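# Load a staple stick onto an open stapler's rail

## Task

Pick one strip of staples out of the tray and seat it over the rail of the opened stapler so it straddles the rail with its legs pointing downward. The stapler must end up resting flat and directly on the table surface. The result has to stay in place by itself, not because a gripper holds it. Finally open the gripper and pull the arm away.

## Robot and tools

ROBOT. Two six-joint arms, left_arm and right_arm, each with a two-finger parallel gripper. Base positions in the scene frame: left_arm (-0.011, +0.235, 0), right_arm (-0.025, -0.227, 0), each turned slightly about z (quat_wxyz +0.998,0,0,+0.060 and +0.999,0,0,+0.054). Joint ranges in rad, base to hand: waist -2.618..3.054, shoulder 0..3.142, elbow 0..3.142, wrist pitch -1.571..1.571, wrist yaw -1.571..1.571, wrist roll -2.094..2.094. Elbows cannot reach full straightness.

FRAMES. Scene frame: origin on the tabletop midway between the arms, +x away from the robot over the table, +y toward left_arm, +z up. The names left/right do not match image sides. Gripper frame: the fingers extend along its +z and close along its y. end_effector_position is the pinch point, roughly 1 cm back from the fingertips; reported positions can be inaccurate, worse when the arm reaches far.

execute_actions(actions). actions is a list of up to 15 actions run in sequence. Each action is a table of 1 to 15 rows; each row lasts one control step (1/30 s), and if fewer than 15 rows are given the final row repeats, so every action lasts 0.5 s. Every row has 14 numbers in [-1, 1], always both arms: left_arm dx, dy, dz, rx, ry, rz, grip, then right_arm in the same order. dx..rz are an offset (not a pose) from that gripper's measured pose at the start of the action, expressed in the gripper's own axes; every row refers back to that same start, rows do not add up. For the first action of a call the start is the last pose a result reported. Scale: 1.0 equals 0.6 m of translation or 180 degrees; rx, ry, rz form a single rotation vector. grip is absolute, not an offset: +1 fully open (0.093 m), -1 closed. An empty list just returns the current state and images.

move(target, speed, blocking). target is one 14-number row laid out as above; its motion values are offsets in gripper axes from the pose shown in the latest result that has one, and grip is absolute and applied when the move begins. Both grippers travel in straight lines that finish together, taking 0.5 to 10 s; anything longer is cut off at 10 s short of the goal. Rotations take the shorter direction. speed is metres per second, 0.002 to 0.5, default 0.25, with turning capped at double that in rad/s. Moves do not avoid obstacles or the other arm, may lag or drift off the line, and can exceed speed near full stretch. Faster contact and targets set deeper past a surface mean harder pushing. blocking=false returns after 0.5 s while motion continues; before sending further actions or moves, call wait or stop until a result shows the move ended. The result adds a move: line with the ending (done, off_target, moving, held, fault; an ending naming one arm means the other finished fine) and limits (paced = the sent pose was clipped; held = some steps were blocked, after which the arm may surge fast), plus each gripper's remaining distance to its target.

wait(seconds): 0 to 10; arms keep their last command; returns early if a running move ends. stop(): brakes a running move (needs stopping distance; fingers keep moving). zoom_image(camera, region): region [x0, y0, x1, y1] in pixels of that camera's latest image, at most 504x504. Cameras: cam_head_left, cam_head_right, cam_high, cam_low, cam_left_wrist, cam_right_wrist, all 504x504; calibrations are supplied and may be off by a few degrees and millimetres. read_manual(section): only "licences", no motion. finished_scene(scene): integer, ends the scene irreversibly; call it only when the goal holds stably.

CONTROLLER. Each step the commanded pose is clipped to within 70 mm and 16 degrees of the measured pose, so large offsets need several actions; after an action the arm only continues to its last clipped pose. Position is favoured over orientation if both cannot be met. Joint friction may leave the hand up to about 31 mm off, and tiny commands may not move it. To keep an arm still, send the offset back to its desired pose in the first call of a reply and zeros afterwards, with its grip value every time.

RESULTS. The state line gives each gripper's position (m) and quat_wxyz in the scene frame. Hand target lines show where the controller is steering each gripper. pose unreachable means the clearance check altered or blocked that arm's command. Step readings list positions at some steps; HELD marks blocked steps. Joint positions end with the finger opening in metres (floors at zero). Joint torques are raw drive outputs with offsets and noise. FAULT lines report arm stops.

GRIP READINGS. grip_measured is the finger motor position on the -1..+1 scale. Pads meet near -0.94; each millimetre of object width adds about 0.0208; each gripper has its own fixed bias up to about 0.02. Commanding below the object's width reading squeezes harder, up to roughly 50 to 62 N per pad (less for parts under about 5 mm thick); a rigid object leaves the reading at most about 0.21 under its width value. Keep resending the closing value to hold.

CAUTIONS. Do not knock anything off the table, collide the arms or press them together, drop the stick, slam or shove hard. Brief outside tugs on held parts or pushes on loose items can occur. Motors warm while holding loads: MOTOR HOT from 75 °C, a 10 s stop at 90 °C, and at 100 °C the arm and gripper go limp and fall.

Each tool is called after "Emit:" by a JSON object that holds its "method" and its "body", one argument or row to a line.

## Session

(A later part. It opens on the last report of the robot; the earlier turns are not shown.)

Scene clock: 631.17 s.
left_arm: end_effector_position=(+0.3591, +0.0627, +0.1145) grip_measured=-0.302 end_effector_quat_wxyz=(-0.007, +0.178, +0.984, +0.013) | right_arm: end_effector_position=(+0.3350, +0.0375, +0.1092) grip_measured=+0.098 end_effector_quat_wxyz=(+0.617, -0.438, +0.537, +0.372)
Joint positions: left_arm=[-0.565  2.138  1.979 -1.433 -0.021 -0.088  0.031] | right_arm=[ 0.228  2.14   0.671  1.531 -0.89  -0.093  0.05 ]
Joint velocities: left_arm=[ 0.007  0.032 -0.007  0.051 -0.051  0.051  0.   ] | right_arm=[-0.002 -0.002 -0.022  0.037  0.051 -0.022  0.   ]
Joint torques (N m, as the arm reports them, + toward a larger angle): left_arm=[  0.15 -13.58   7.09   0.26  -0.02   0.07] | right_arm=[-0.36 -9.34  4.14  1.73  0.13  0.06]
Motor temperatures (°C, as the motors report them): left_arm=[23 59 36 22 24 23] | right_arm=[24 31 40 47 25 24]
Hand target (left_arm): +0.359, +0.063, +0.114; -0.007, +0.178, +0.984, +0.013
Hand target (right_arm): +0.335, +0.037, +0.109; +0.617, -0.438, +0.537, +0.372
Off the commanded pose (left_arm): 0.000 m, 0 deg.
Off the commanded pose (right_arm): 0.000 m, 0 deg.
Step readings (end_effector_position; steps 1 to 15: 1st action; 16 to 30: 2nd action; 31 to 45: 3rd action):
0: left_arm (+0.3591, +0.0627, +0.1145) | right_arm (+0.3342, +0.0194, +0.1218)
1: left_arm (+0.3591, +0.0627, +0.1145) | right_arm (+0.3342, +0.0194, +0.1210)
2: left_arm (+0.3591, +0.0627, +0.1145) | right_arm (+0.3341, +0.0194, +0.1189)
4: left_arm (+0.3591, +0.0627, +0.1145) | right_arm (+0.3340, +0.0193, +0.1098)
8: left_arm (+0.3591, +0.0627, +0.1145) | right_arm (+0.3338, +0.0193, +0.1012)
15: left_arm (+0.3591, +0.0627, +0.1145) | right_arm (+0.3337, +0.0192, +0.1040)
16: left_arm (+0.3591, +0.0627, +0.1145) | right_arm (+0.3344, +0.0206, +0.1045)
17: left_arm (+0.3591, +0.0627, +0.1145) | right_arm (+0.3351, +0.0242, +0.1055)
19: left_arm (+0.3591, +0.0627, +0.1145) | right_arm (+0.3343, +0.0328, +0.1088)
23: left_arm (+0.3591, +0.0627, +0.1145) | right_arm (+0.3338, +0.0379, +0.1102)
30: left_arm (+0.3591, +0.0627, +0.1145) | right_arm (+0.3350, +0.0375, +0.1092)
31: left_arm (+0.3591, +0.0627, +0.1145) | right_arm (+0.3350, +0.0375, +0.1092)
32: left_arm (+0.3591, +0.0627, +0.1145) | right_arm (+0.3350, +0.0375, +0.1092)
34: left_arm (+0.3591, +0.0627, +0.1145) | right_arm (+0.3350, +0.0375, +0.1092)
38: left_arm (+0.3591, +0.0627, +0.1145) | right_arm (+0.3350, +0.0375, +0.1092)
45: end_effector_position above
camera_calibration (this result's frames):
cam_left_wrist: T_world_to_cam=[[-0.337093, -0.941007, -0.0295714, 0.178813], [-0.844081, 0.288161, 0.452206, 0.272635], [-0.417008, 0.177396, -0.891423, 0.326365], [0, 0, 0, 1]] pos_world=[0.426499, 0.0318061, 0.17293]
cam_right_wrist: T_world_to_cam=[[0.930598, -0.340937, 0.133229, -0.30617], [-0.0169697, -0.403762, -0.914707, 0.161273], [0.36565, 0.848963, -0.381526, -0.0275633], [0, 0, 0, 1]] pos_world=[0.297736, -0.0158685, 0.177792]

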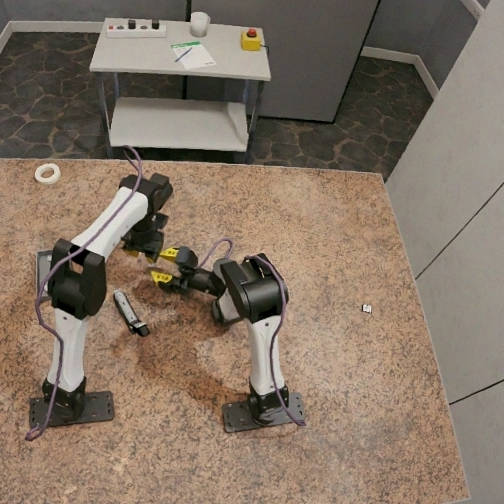

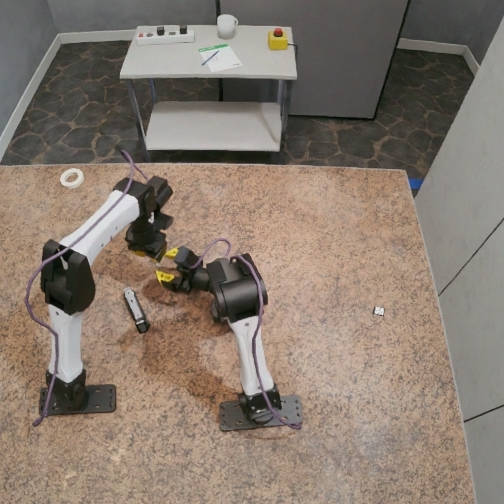

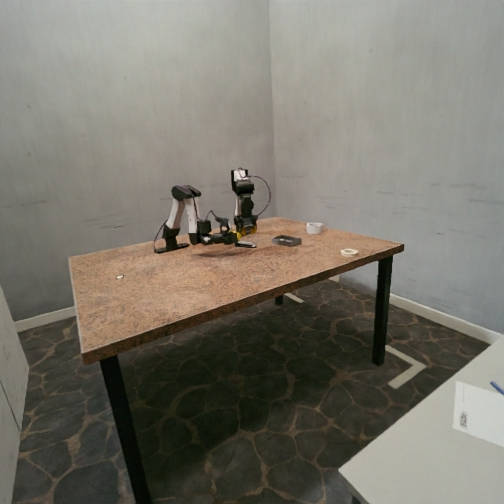

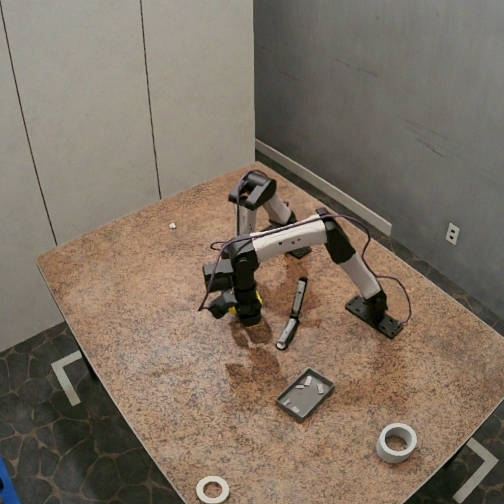

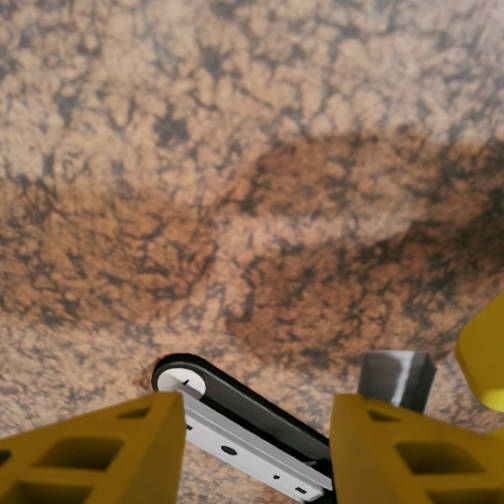

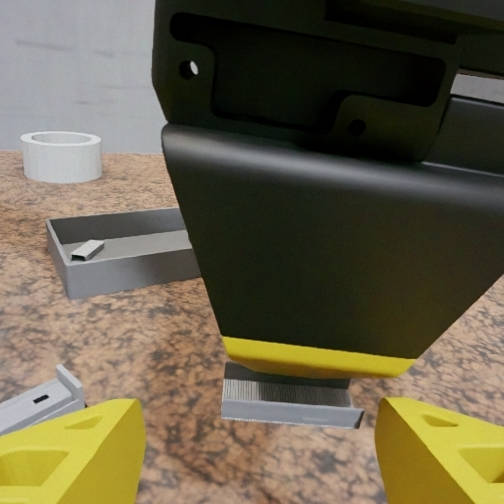

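Emit:
{"method": "execute_actions", "body": {
  "actions": [
    [[0,0,0,0,0,0,-0.3,0,-0.018,0,0,0,0,0.0]],
    [[0,0,0,0,0,0,-0.3,0,0,0,0,0,0,-0.25]],
    [[0,0,0,0,0,0,-0.3,0,0,0,0,0,0,-0.42]],
    [[0,0,0,0,0,0,-0.3,0,0,0,0,0,0,-0.42]]
  ]
}}

Scene clock: 643.27 s.
left_arm: end_effector_position=(+0.3591, +0.0627, +0.1145) grip_measured=-0.302 end_effector_quat_wxyz=(-0.007, +0.178, +0.984, +0.013) | right_arm: end_effector_position=(+0.3412, +0.0339, +0.1119) grip_measured=-0.418 end_effector_quat_wxyz=(+0.621, -0.437, +0.536, +0.369)
Joint positions: left_arm=[-0.565  2.138  1.979 -1.433 -0.021 -0.088  0.031] | right_arm=[ 0.214  2.14   0.687  1.521 -0.897 -0.093  0.025]
Joint velocities: left_arm=[ 0.002  0.012 -0.002  0.022 -0.081 -0.007  0.   ] | right_arm=[-0.007 -0.017 -0.037 -0.022 -0.007  0.007  0.001]
Joint torques (N m, as the arm reports them, + toward a larger angle): left_arm=[  0.15 -13.5    7.15   0.27  -0.03   0.06] | right_arm=[-0.32 -9.53  4.34  1.74  0.12  0.01]
Motor temperatures (°C, as the motors report them): left_arm=[23 59 36 22 24 23] | right_arm=[24 33 40 47 25 24]
Hand target (left_arm): +0.359, +0.063, +0.114; -0.007, +0.178, +0.984, +0.013
Hand target (right_arm): +0.341, +0.034, +0.112; +0.621, -0.437, +0.536, +0.369
Off the commanded pose (left_arm): 0.000 m, 0 deg.
Off the commanded pose (right_arm): 0.000 m, 0 deg.
Step readings (end_effector_position; steps 1 to 15: 1st action; 16 to 30: 2nd action; 31 to 45: 3rd action; 46 to 60: 4th action):
0: left_arm (+0.3591, +0.0627, +0.1145) | right_arm (+0.3350, +0.0375, +0.1092)
1: left_arm (+0.3591, +0.0627, +0.1145) | right_arm (+0.3352, +0.0373, +0.1094)
2: left_arm (+0.3591, +0.0627, +0.1145) | right_arm (+0.3364, +0.0369, +0.1099)
4: left_arm (+0.3591, +0.0627, +0.1145) | right_arm (+0.3396, +0.0352, +0.1116)
8: left_arm (+0.3591, +0.0627, +0.1145) | right_arm (+0.3415, +0.0338, +0.1124)
15: left_arm (+0.3591, +0.0627, +0.1145) | right_arm (+0.3412, +0.0339, +0.1119)
16: left_arm (+0.3591, +0.0627, +0.1145) | right_arm (+0.3412, +0.0339, +0.1119)
17: left_arm (+0.3591, +0.0627, +0.1145) | right_arm (+0.3412, +0.0339, +0.1119)
19: left_arm (+0.3591, +0.0627, +0.1145) | right_arm (+0.3412, +0.0339, +0.1119)
23: left_arm (+0.3591, +0.0627, +0.1145) | right_arm (+0.3412, +0.0339, +0.1119)
30: left_arm (+0.3591, +0.0627, +0.1145) | right_arm (+0.3412, +0.0339, +0.1119)
31: left_arm (+0.3591, +0.0627, +0.1145) | right_arm (+0.3412, +0.0339, +0.1119)
32: left_arm (+0.3591, +0.0627, +0.1145) | right_arm (+0.3412, +0.0339, +0.1119)
34: left_arm (+0.3591, +0.0627, +0.1145) | right_arm (+0.3412, +0.0339, +0.1119)
38: left_arm (+0.3591, +0.0627, +0.1145) | right_arm (+0.3412, +0.0339, +0.1119)
45: left_arm (+0.3591, +0.0627, +0.1145) | right_arm (+0.3412, +0.0339, +0.1119)
46: left_arm (+0.3591, +0.0627, +0.1145) | right_arm (+0.3412, +0.0339, +0.1119)
47: left_arm (+0.3591, +0.0627, +0.1145) | right_arm (+0.3412, +0.0339, +0.1119)
49: left_arm (+0.3591, +0.0627, +0.1145) | right_arm (+0.3412, +0.0339, +0.1119)
53: left_arm (+0.3591, +0.0627, +0.1145) | right_arm (+0.3412, +0.0339, +0.1119)
60: end_effector_position above
camera_calibration (this result's frames):
cam_left_wrist: T_world_to_cam=[[-0.337093, -0.941007, -0.0295714, 0.178813], [-0.844081, 0.288161, 0.452206, 0.272635], [-0.417008, 0.177396, -0.891423, 0.326365], [0, 0, 0, 1]] pos_world=[0.426499, 0.0318061, 0.17293]
cam_right_wrist: T_world_to_cam=[[0.927272, -0.347585, 0.139107, -0.312885], [-0.0133177, -0.401948, -0.915566, 0.161185], [0.374151, 0.847126, -0.377344, -0.0291186], [0, 0, 0, 1]] pos_world=[0.303171, -0.0192989, 0.180113]

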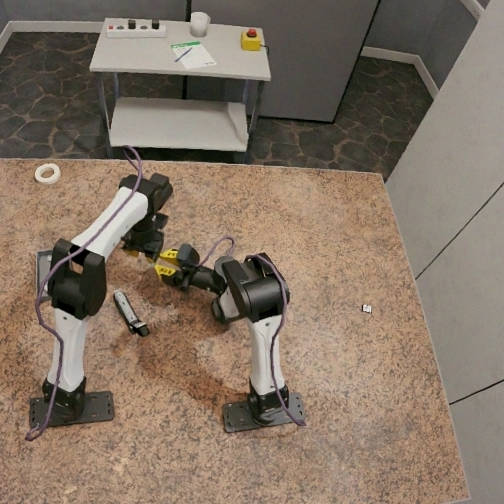

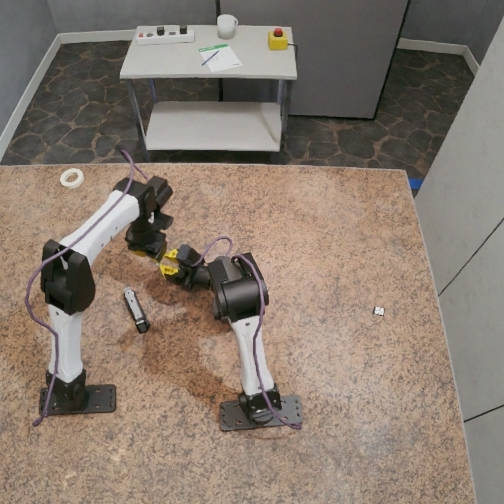

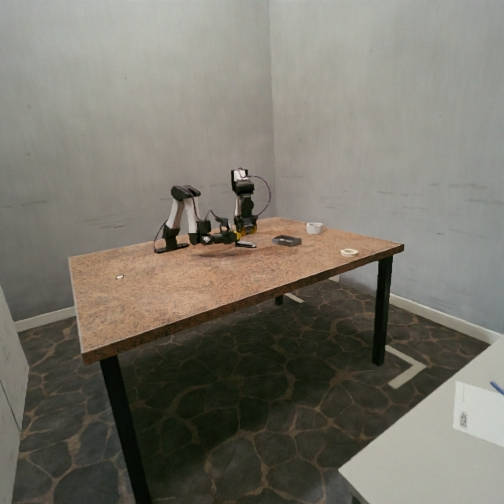

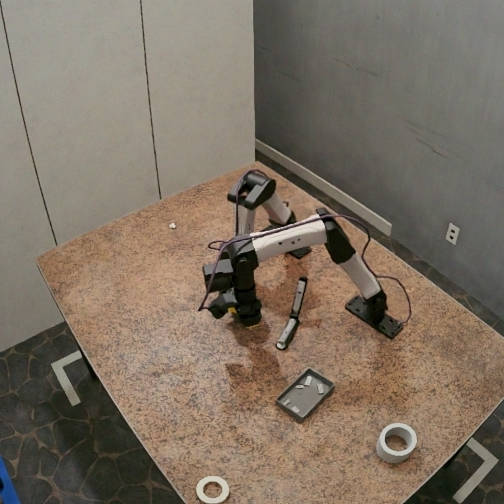

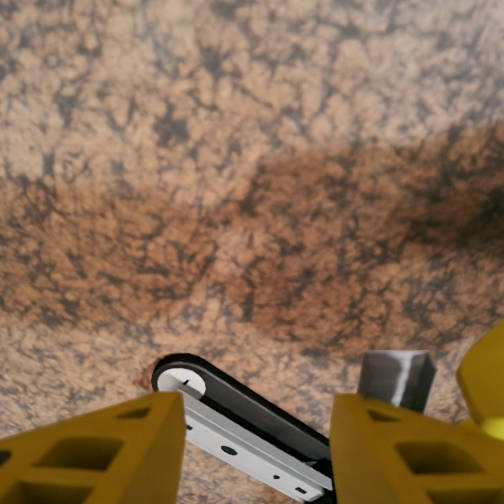

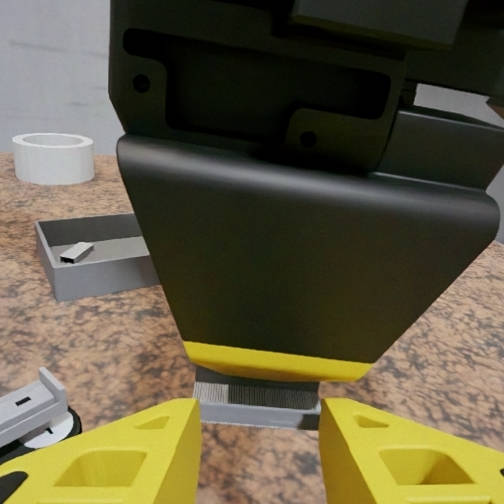

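Emit:
{"method": "execute_actions", "body": {
  "actions": [
    [[0,0,0,0,0,0,-0.3,0,0,0,0,0,0,-0.05]],
    [[0,0,0,0,0,0,-0.3,-0.002,0,0.02,0,0,0,-0.05]],
    [[0,0,0,0,0,0,-0.3,0,0,0,0,0,0,-0.3]],
    [[0,0,0,0,0,0,-0.3,0,0,0,0,0,0,-0.45]],
    [[0,0,0,0,0,0,-0.3,0,0,0,0,0,0,-0.45]]
  ]
}}

Scene clock: 652.70 s.
left_arm: end_effector_position=(+0.3597, +0.0654, +0.1145) grip_measured=-0.302 end_effector_quat_wxyz=(-0.007, +0.177, +0.984, +0.019) | right_arm: end_effector_position=(+0.3408, +0.0418, +0.1116) grip_measured=-0.448 end_effector_quat_wxyz=(+0.617, -0.437, +0.539, +0.372)
Joint positions: left_arm=[-0.563  2.138  1.979 -1.436 -0.033 -0.089  0.031] | right_arm=[ 0.236  2.14   0.698  1.502 -0.879 -0.092  0.024]
Joint velocities: left_arm=[-0.002 -0.007 -0.002  0.051  0.022  0.081 -0.001] | right_arm=[-0.007  0.002 -0.007  0.037  0.007  0.007 -0.   ]
Joint torques (N m, as the arm reports them, + toward a larger angle): left_arm=[  0.17 -13.49   7.19   0.25  -0.03   0.06] | right_arm=[-0.27 -9.47  4.48  1.76  0.13  0.04]
Motor temperatures (°C, as the motors report them): left_arm=[23 59 36 22 24 23] | right_arm=[24 34 40 47 25 24]
Hand target (left_arm): +0.360, +0.065, +0.115; -0.007, +0.177, +0.984, +0.019
Hand target (right_arm): +0.341, +0.042, +0.112; +0.617, -0.437, +0.538, +0.372
Off the commanded pose (left_arm): 0.000 m, 0 deg.
Off the commanded pose (right_arm): 0.000 m, 0 deg.
Step readings (end_effector_position; steps 1 to 15: 1st action; 16 to 30: 2nd action; 31 to 45: 3rd action; 46 to 60: 4th action; 61 to 75: 5th action):
0: left_arm (+0.3591, +0.0627, +0.1145) | right_arm (+0.3412, +0.0339, +0.1119)
1: left_arm (+0.3591, +0.0627, +0.1145) | right_arm (+0.3412, +0.0339, +0.1119)
2: left_arm (+0.3591, +0.0627, +0.1145) | right_arm (+0.3412, +0.0339, +0.1119)
4: left_arm (+0.3591, +0.0627, +0.1145) | right_arm (+0.3412, +0.0339, +0.1119)
8: left_arm (+0.3591, +0.0627, +0.1145) | right_arm (+0.3412, +0.0339, +0.1119)
15: left_arm (+0.3591, +0.0627, +0.1145) | right_arm (+0.3412, +0.0339, +0.1119)
16: left_arm (+0.3591, +0.0627, +0.1145) | right_arm (+0.3411, +0.0346, +0.1118)
17: left_arm (+0.3591, +0.0627, +0.1145) | right_arm (+0.3410, +0.0361, +0.1120)
19: left_arm (+0.3591, +0.0627, +0.1145) | right_arm (+0.3400, +0.0401, +0.1128)
23: left_arm (+0.3590, +0.0628, +0.1145) | right_arm (+0.3399, +0.0423, +0.1132)
30: left_arm (+0.3590, +0.0628, +0.1145) | right_arm (+0.3402, +0.0422, +0.1129)
31: left_arm (+0.3589, +0.0629, +0.1145) | right_arm (+0.3404, +0.0422, +0.1129)
32: left_arm (+0.3575, +0.0635, +0.1145) | right_arm (+0.3411, +0.0417, +0.1128)
34: left_arm (+0.3571, +0.0637, +0.1145) | right_arm (+0.3411, +0.0417, +0.1128)
38: left_arm (+0.3571, +0.0637, +0.1145) | right_arm (+0.3411, +0.0417, +0.1128)
45: left_arm (+0.3571, +0.0637, +0.1145) | right_arm (+0.3411, +0.0417, +0.1128)
46: left_arm (+0.3569, +0.0638, +0.1145) | right_arm (+0.3411, +0.0417, +0.1127)
47: left_arm (+0.3582, +0.0645, +0.1145) | right_arm (+0.3408, +0.0418, +0.1121)
49: left_arm (+0.3596, +0.0653, +0.1145) | right_arm (+0.3408, +0.0418, +0.1116)
53: left_arm (+0.3596, +0.0653, +0.1145) | right_arm (+0.3408, +0.0418, +0.1116)
60: left_arm (+0.3596, +0.0653, +0.1145) | right_arm (+0.3408, +0.0418, +0.1116)
61: left_arm (+0.3597, +0.0654, +0.1145) | right_arm (+0.3408, +0.0418, +0.1116)
62: left_arm (+0.3597, +0.0654, +0.1145) | right_arm (+0.3408, +0.0418, +0.1116)
64: left_arm (+0.3597, +0.0654, +0.1145) | right_arm (+0.3408, +0.0418, +0.1116)
68: left_arm (+0.3597, +0.0654, +0.1145) | right_arm (+0.3408, +0.0418, +0.1116)
75: end_effector_position above
camera_calibration (this result's frames):
cam_left_wrist: T_world_to_cam=[[-0.334731, -0.941377, -0.0419978, 0.182142], [-0.846067, 0.280621, 0.453237, 0.273389], [-0.414881, 0.187245, -0.8904, 0.324658], [0, 0, 0, 1]] pos_world=[0.426969, 0.0339548, 0.172815]
cam_right_wrist: T_world_to_cam=[[0.929836, -0.343795, 0.131189, -0.30986], [-0.0200227, -0.403258, -0.914867, 0.166291], [0.36743, 0.84805, -0.381848, -0.0330533], [0, 0, 0, 1]] pos_world=[0.303593, -0.0114391, 0.180163]

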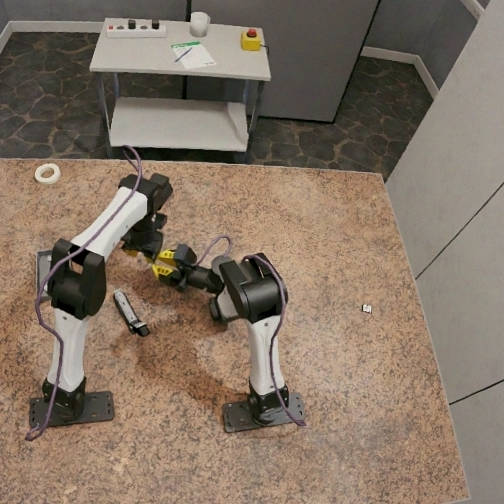

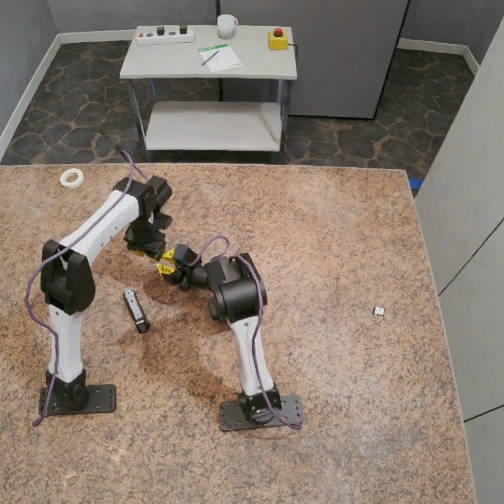

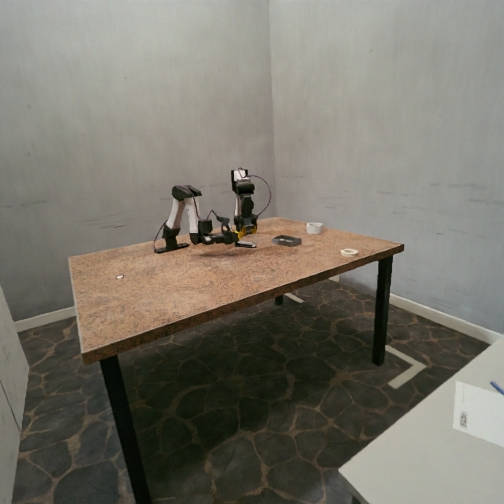

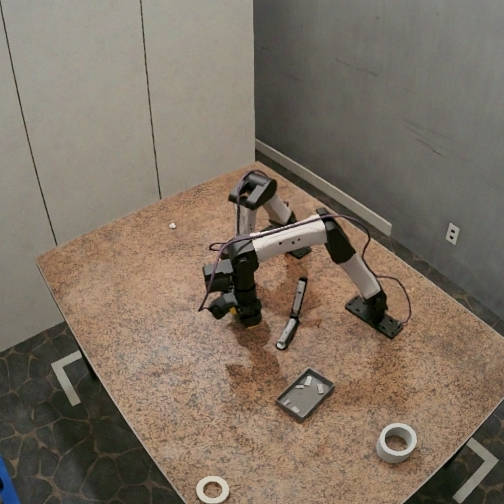

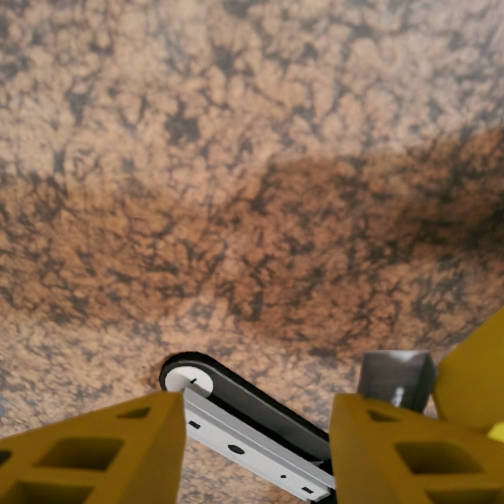

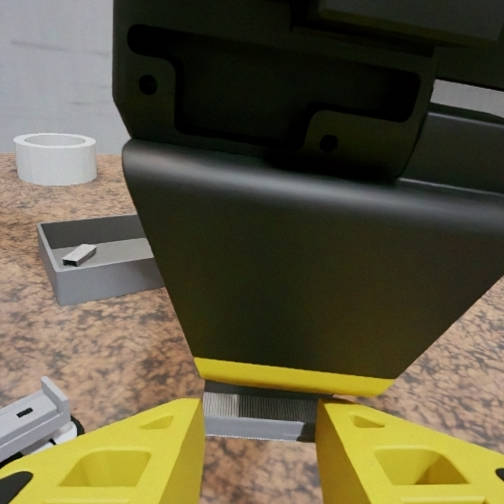

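Emit:
{"method": "execute_actions", "body": {
  "actions": [
    [[0,0,-0.05,0,0,0,-0.3,0,0,0,0,0,0,-0.5]],
    [[0,0,-0.04,0,0,0,-0.3,0,0,0,0,0,0,-0.5]]
  ]
}}

Scene clock: 660.83 s.
left_arm: end_effector_position=(+0.3607, +0.0650, +0.1604) grip_measured=-0.302 end_effector_quat_wxyz=(+0.018, +0.176, +0.984, +0.013) | right_arm: end_effector_position=(+0.3408, +0.0418, +0.1116) grip_measured=-0.498 end_effector_quat_wxyz=(+0.617, -0.437, +0.539, +0.372)
Joint positions: left_arm=[-0.563  2.121  2.137 -1.56  -0.033 -0.089  0.031] | right_arm=[ 0.236  2.14   0.698  1.502 -0.879 -0.092  0.021]
Joint velocities: left_arm=[-0.017  0.002  0.022 -0.022 -0.007  0.066 -0.   ] | right_arm=[-0.007 -0.007  0.002 -0.022 -0.022 -0.037  0.001]
Joint torques (N m, as the arm reports them, + toward a larger angle): left_arm=[ -0.05 -14.07   8.44   0.31  -0.04   0.04] | right_arm=[-0.38 -9.54  4.4   1.77  0.12  0.05]
Motor temperatures (°C, as the motors report them): left_arm=[23 59 36 22 24 23] | right_arm=[24 35 40 47 25 24]
Hand target (left_arm): +0.360, +0.064, +0.168; +0.025, +0.177, +0.984, +0.011
Hand target (right_arm): +0.341, +0.042, +0.112; +0.617, -0.437, +0.539, +0.372
Off the commanded pose (left_arm): 0.008 m, 2 deg.
Off the commanded pose (right_arm): 0.000 m, 0 deg.
joint sent to its limit (left arm) — the command would take joint 4 (wrist pitch) past its lower limit, so that joint was sent only as far as its limit.
Step readings (end_effector_position; steps 1 to 15: 1st action; 16 to 30: 2nd action):
0: left_arm (+0.3597, +0.0654, +0.1145) | right_arm (+0.3408, +0.0418, +0.1116)
1: left_arm (+0.3593, +0.0656, +0.1176) | right_arm (+0.3408, +0.0418, +0.1116)
2: left_arm (+0.3607, +0.0649, +0.1222) | right_arm (+0.3408, +0.0418, +0.1116)
4: left_arm (+0.3652, +0.0628, +0.1334) | right_arm (+0.3408, +0.0418, +0.1116)
8: left_arm (+0.3663, +0.0623, +0.1439) | right_arm (+0.3408, +0.0418, +0.1116)
15: left_arm (+0.3607, +0.0650, +0.1439) | right_arm (+0.3408, +0.0418, +0.1116)
16: left_arm (+0.3605, +0.0650, +0.1449) | right_arm (+0.3408, +0.0418, +0.1116)
17: left_arm (+0.3602, +0.0652, +0.1462) | right_arm (+0.3408, +0.0418, +0.1116)
19: left_arm (+0.3599, +0.0654, +0.1511) | right_arm (+0.3408, +0.0418, +0.1116)
23: left_arm (+0.3606, +0.0650, +0.1596) | right_arm (+0.3408, +0.0418, +0.1116)
30: end_effector_position above
camera_calibration (this result's frames):
cam_left_wrist: T_world_to_cam=[[-0.332913, -0.942242, -0.0367317, 0.182512], [-0.865937, 0.29007, 0.407446, 0.267465], [-0.373258, 0.167452, -0.91249, 0.355857], [0, 0, 0, 1]] pos_world=[0.425195, 0.0347982, 0.222442]
cam_right_wrist: T_world_to_cam=[[0.929789, -0.343812, 0.131479, -0.309881], [-0.019694, -0.403141, -0.914926, 0.166243], [0.367567, 0.848099, -0.381607, -0.0331], [0, 0, 0, 1]] pos_world=[0.303565, -0.0114494, 0.180212]

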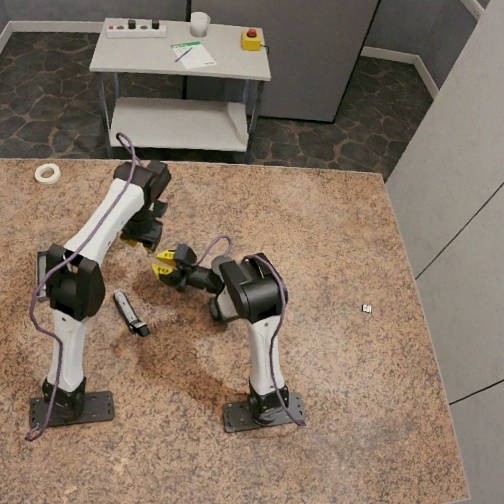

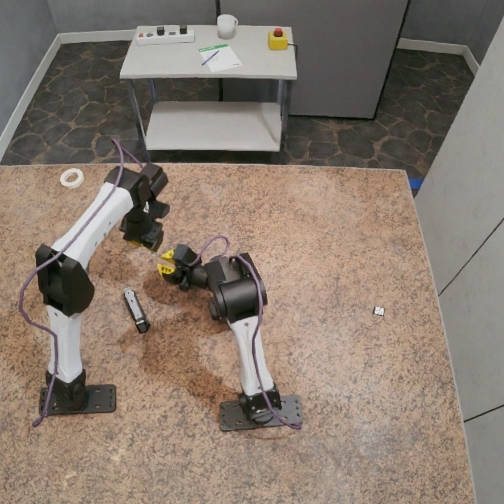

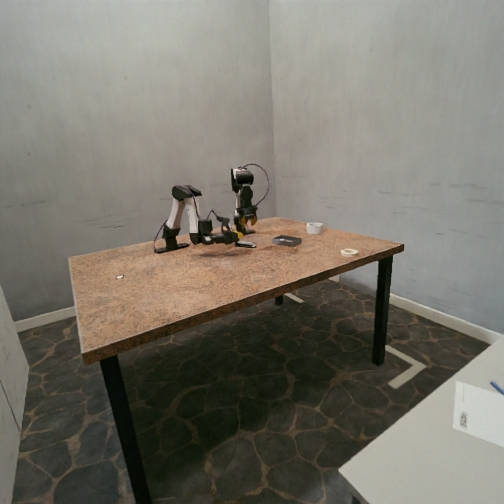

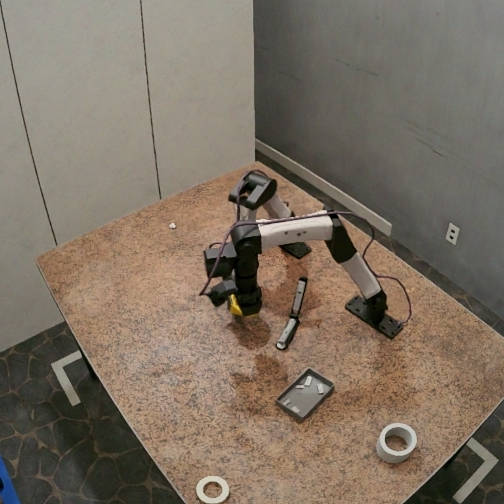

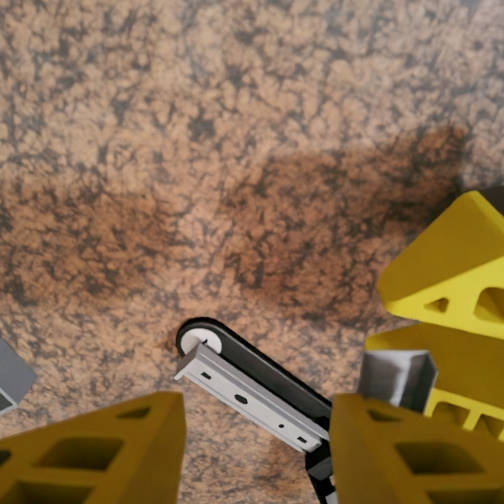

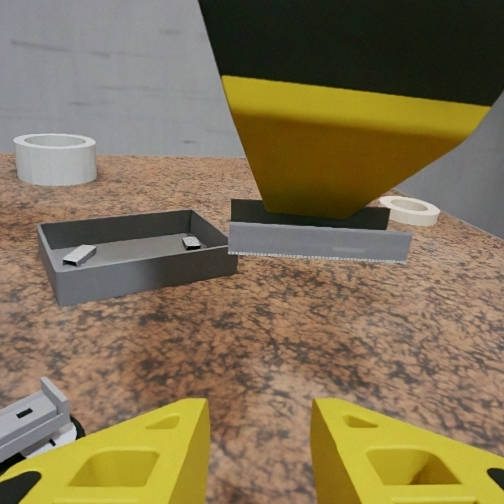

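Emit:
{"method": "execute_actions", "body": {
  "actions": [
    [[0,0,0.04,0,0,0,-0.3,0,0,0,0,0,0,0.1]],
    [[0,0,0.04,0,0,0,-0.3,0,0,0,0,0,0,0.1]],
    [[0,0,0.012,0,0,0,-0.3,0,0,0,0,0,0,0.1]]
  ]
}}

Scene clock: 678.20 s.
left_arm: end_effector_position=(+0.3597, +0.0654, +0.1088) grip_measured=-0.302 end_effector_quat_wxyz=(+0.008, +0.176, +0.984, +0.015) | right_arm: end_effector_position=(+0.3408, +0.0418, +0.1116) grip_measured=+0.098 end_effector_quat_wxyz=(+0.617, -0.437, +0.539, +0.372)
Joint positions: left_arm=[-0.563  2.101  1.9   -1.361 -0.033 -0.089  0.031] | right_arm=[ 0.236  2.14   0.698  1.502 -0.879 -0.092  0.05 ]
Joint velocities: left_arm=[-0.007  0.002 -0.012 -0.037 -0.022 -0.037 -0.   ] | right_arm=[ 0.002  0.007  0.012 -0.037  0.051 -0.007 -0.   ]
Joint torques (N m, as the arm reports them, + toward a larger angle): left_arm=[  0.21 -13.34   6.04   0.42  -0.01   0.06] | right_arm=[-0.36 -9.51  4.33  1.78  0.11  0.06]
Motor temperatures (°C, as the motors report them): left_arm=[23 60 36 22 24 23] | right_arm=[24 37 39 48 25 24]
Hand target (left_arm): +0.359, +0.066, +0.106; +0.008, +0.177, +0.984, +0.015
Hand target (right_arm): +0.341, +0.042, +0.112; +0.617, -0.437, +0.539, +0.372
Off the commanded pose (left_arm): 0.003 m, 0 deg.
Off the commanded pose (right_arm): 0.000 m, 0 deg.
Step readings (end_effector_position; steps 1 to 15: 1st action; 16 to 30: 2nd action; 31 to 45: 3rd action):
0: left_arm (+0.3607, +0.0650, +0.1604) | right_arm (+0.3408, +0.0418, +0.1116)
1: left_arm (+0.3610, +0.0648, +0.1576) | right_arm (+0.3408, +0.0418, +0.1116)
2: left_arm (+0.3593, +0.0656, +0.1533) | right_arm (+0.3408, +0.0418, +0.1116)
4: left_arm (+0.3554, +0.0675, +0.1432) | right_arm (+0.3408, +0.0418, +0.1116)
8: left_arm (+0.3557, +0.0673, +0.1361) | right_arm (+0.3408, +0.0418, +0.1116)
15: left_arm (+0.3600, +0.0653, +0.1361) | right_arm (+0.3408, +0.0418, +0.1116)
16: left_arm (+0.3605, +0.0650, +0.1334) | right_arm (+0.3408, +0.0418, +0.1116)
17: left_arm (+0.3593, +0.0656, +0.1294) | right_arm (+0.3408, +0.0418, +0.1116)
19: left_arm (+0.3555, +0.0674, +0.1197) | right_arm (+0.3408, +0.0418, +0.1116)
23: left_arm (+0.3552, +0.0676, +0.1129) | right_arm (+0.3408, +0.0418, +0.1116)
30: left_arm (+0.3591, +0.0657, +0.1129) | right_arm (+0.3408, +0.0418, +0.1116)
31: left_arm (+0.3594, +0.0656, +0.1124) | right_arm (+0.3408, +0.0418, +0.1116)
32: left_arm (+0.3595, +0.0655, +0.1116) | right_arm (+0.3408, +0.0418, +0.1116)
34: left_arm (+0.3590, +0.0658, +0.1096) | right_arm (+0.3408, +0.0418, +0.1116)
38: left_arm (+0.3589, +0.0658, +0.1088) | right_arm (+0.3408, +0.0418, +0.1116)
45: end_effector_position above
camera_calibration (this result's frames):
cam_left_wrist: T_world_to_cam=[[-0.333577, -0.941926, -0.038748, 0.18117], [-0.858624, 0.286592, 0.425006, 0.283168], [-0.389219, 0.175042, -0.904361, 0.312645], [0, 0, 0, 1]] pos_world=[0.425256, 0.0347691, 0.169416]
cam_right_wrist: T_world_to_cam=[[0.929789, -0.343812, 0.131479, -0.309881], [-0.019694, -0.403141, -0.914926, 0.166243], [0.367567, 0.848099, -0.381607, -0.0331], [0, 0, 0, 1]] pos_world=[0.303565, -0.0114494, 0.180212]

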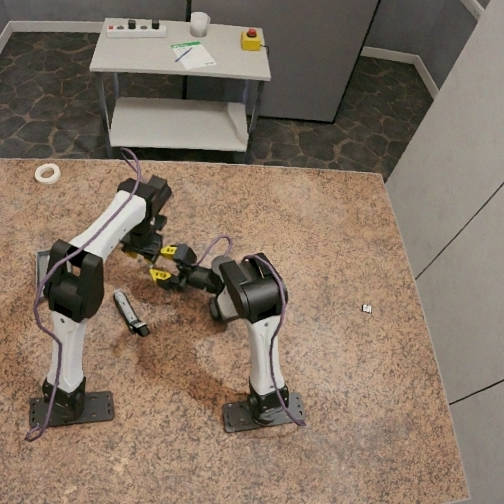

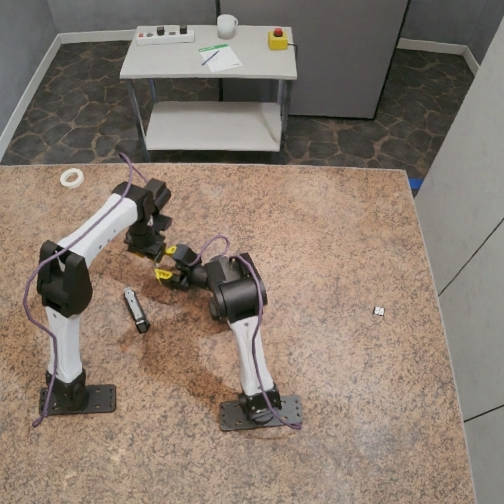

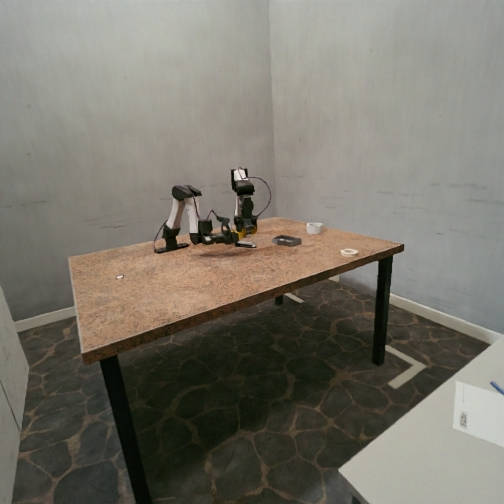

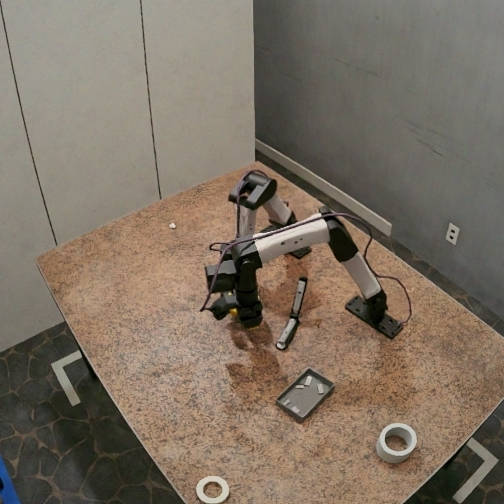

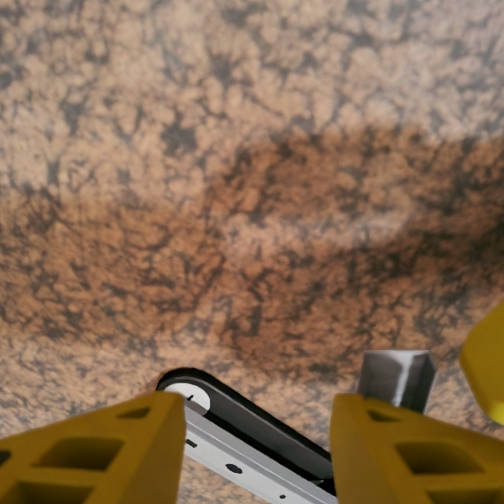

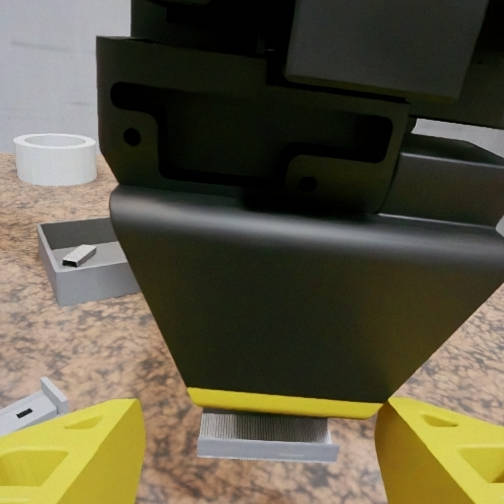

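Emit:
{"method": "execute_actions", "body": {
  "actions": [
    [[0,0,0,0,0,0,-0.3,0,0,0,0,0,0,-0.25]],
    [[0,0,0,0,0,0,-0.3,0,0,0,0,0,0,-0.52]],
    [[0,0,0,0,0,0,-0.3,0,0,0,0,0,0,-0.52]],
    [[0,0,-0.045,0,0,0,-0.3,0,0,0,0,0,0,-0.52]],
    [[0,0,-0.03,0,0,0,-0.3,0,0,0,0,0,0,-0.52]]
  ]
}}

Scene clock: 688.20 s.
left_arm: end_effector_position=(+0.3554, +0.0679, +0.1496) grip_measured=-0.302 end_effector_quat_wxyz=(+0.001, +0.177, +0.984, +0.018) | right_arm: end_effector_position=(+0.3430, +0.0405, +0.1096) grip_measured=-0.518 end_effector_quat_wxyz=(+0.616, -0.432, +0.545, +0.370)
Joint positions: left_arm=[-0.563  2.121  2.095 -1.553 -0.036 -0.087  0.031] | right_arm=[ 0.234  2.14   0.698  1.491 -0.87  -0.092  0.02 ]
Joint velocities: left_arm=[-0.017 -0.002  0.002 -0.095 -0.037  0.007  0.001] | right_arm=[-0.012  0.002 -0.012  0.022  0.022  0.022  0.   ]
Joint torques (N m, as the arm reports them, + toward a larger angle): left_arm=[  0.1  -12.54   8.49   0.21  -0.03   0.05] | right_arm=[-0.27 -9.48  4.34  1.78  0.08  0.02]
Motor temperatures (°C, as the motors report them): left_arm=[23 60 36 22 24 23] | right_arm=[24 38 39 48 25 24]
Hand target (left_arm): +0.356, +0.067, +0.151; -0.000, +0.177, +0.984, +0.019
Hand target (right_arm): +0.343, +0.041, +0.110; +0.616, -0.432, +0.545, +0.370
Off the commanded pose (left_arm): 0.002 m, 0 deg.
Off the commanded pose (right_arm): 0.000 m, 0 deg.
Step readings (end_effector_position; steps 1 to 15: 1st action; 16 to 30: 2nd action; 31 to 45: 3rd action; 46 to 60: 4th action; 61 to 75: 5th action):
0: left_arm (+0.3598, +0.0654, +0.1088) | right_arm (+0.3408, +0.0418, +0.1116)
1: left_arm (+0.3598, +0.0654, +0.1088) | right_arm (+0.3408, +0.0418, +0.1116)
2: left_arm (+0.3587, +0.0659, +0.1088) | right_arm (+0.3416, +0.0415, +0.1117)
4: left_arm (+0.3577, +0.0664, +0.1088) | right_arm (+0.3418, +0.0413, +0.1117)
8: left_arm (+0.3576, +0.0664, +0.1088) | right_arm (+0.3418, +0.0413, +0.1117)
15: left_arm (+0.3576, +0.0664, +0.1088) | right_arm (+0.3418, +0.0413, +0.1117)
16: left_arm (+0.3570, +0.0667, +0.1088) | right_arm (+0.3421, +0.0412, +0.1116)
17: left_arm (+0.3560, +0.0676, +0.1088) | right_arm (+0.3430, +0.0405, +0.1104)
19: left_arm (+0.3557, +0.0677, +0.1088) | right_arm (+0.3430, +0.0405, +0.1098)
23: left_arm (+0.3556, +0.0678, +0.1088) | right_arm (+0.3430, +0.0405, +0.1097)
30: left_arm (+0.3556, +0.0678, +0.1088) | right_arm (+0.3430, +0.0405, +0.1097)
31: left_arm (+0.3556, +0.0678, +0.1088) | right_arm (+0.3430, +0.0405, +0.1096)
32: left_arm (+0.3555, +0.0679, +0.1088) | right_arm (+0.3430, +0.0405, +0.1096)
34: left_arm (+0.3555, +0.0679, +0.1088) | right_arm (+0.3430, +0.0405, +0.1096)
38: left_arm (+0.3555, +0.0679, +0.1088) | right_arm (+0.3430, +0.0405, +0.1096)
45: left_arm (+0.3555, +0.0679, +0.1088) | right_arm (+0.3430, +0.0405, +0.1096)
46: left_arm (+0.3550, +0.0681, +0.1115) | right_arm (+0.3430, +0.0405, +0.1096)
47: left_arm (+0.3559, +0.0677, +0.1154) | right_arm (+0.3430, +0.0405, +0.1096)
49: left_arm (+0.3596, +0.0659, +0.1251) | right_arm (+0.3430, +0.0405, +0.1096)
53: left_arm (+0.3606, +0.0654, +0.1330) | right_arm (+0.3430, +0.0405, +0.1096)
60: left_arm (+0.3557, +0.0678, +0.1330) | right_arm (+0.3430, +0.0405, +0.1096)
61: left_arm (+0.3553, +0.0679, +0.1349) | right_arm (+0.3430, +0.0405, +0.1096)
62: left_arm (+0.3561, +0.0676, +0.1377) | right_arm (+0.3430, +0.0405, +0.1096)
64: left_arm (+0.3586, +0.0664, +0.1444) | right_arm (+0.3430, +0.0405, +0.1096)
68: left_arm (+0.3586, +0.0664, +0.1496) | right_arm (+0.3430, +0.0405, +0.1096)
75: end_effector_position above
camera_calibration (this result's frames):
cam_left_wrist: T_world_to_cam=[[-0.335592, -0.941037, -0.0427431, 0.184896], [-0.852038, 0.283876, 0.439824, 0.257074], [-0.401757, 0.18402, -0.897066, 0.350185], [0, 0, 0, 1]] pos_world=[0.421776, 0.0365754, 0.208975]
cam_right_wrist: T_world_to_cam=[[0.927239, -0.354003, 0.122108, -0.309774], [-0.034648, -0.405788, -0.91331, 0.168963], [0.372864, 0.842626, -0.388528, -0.0343688], [0, 0, 0, 1]] pos_world=[0.305904, -0.0121375, 0.178789]

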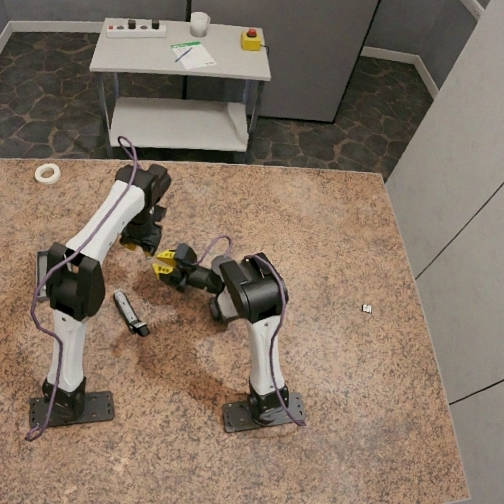

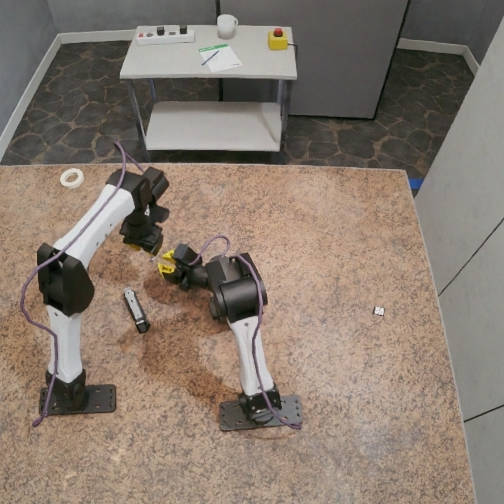

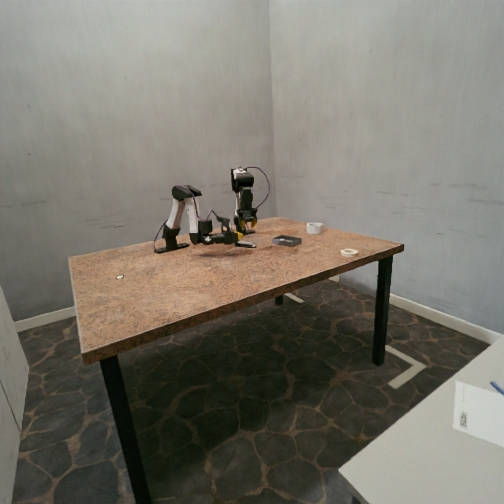

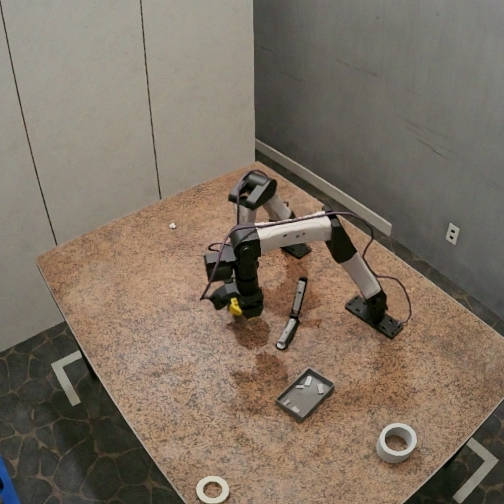

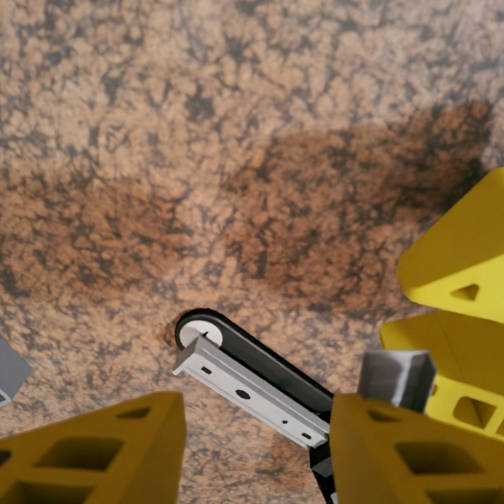

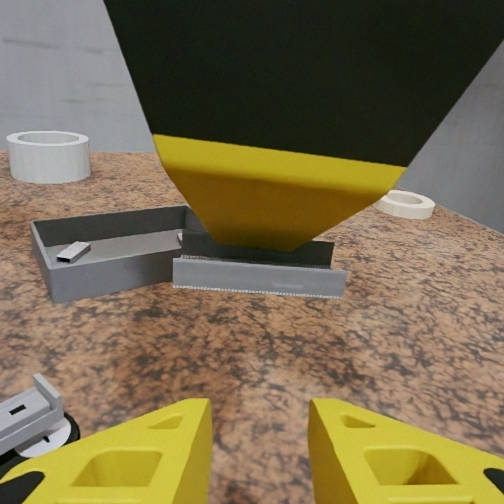

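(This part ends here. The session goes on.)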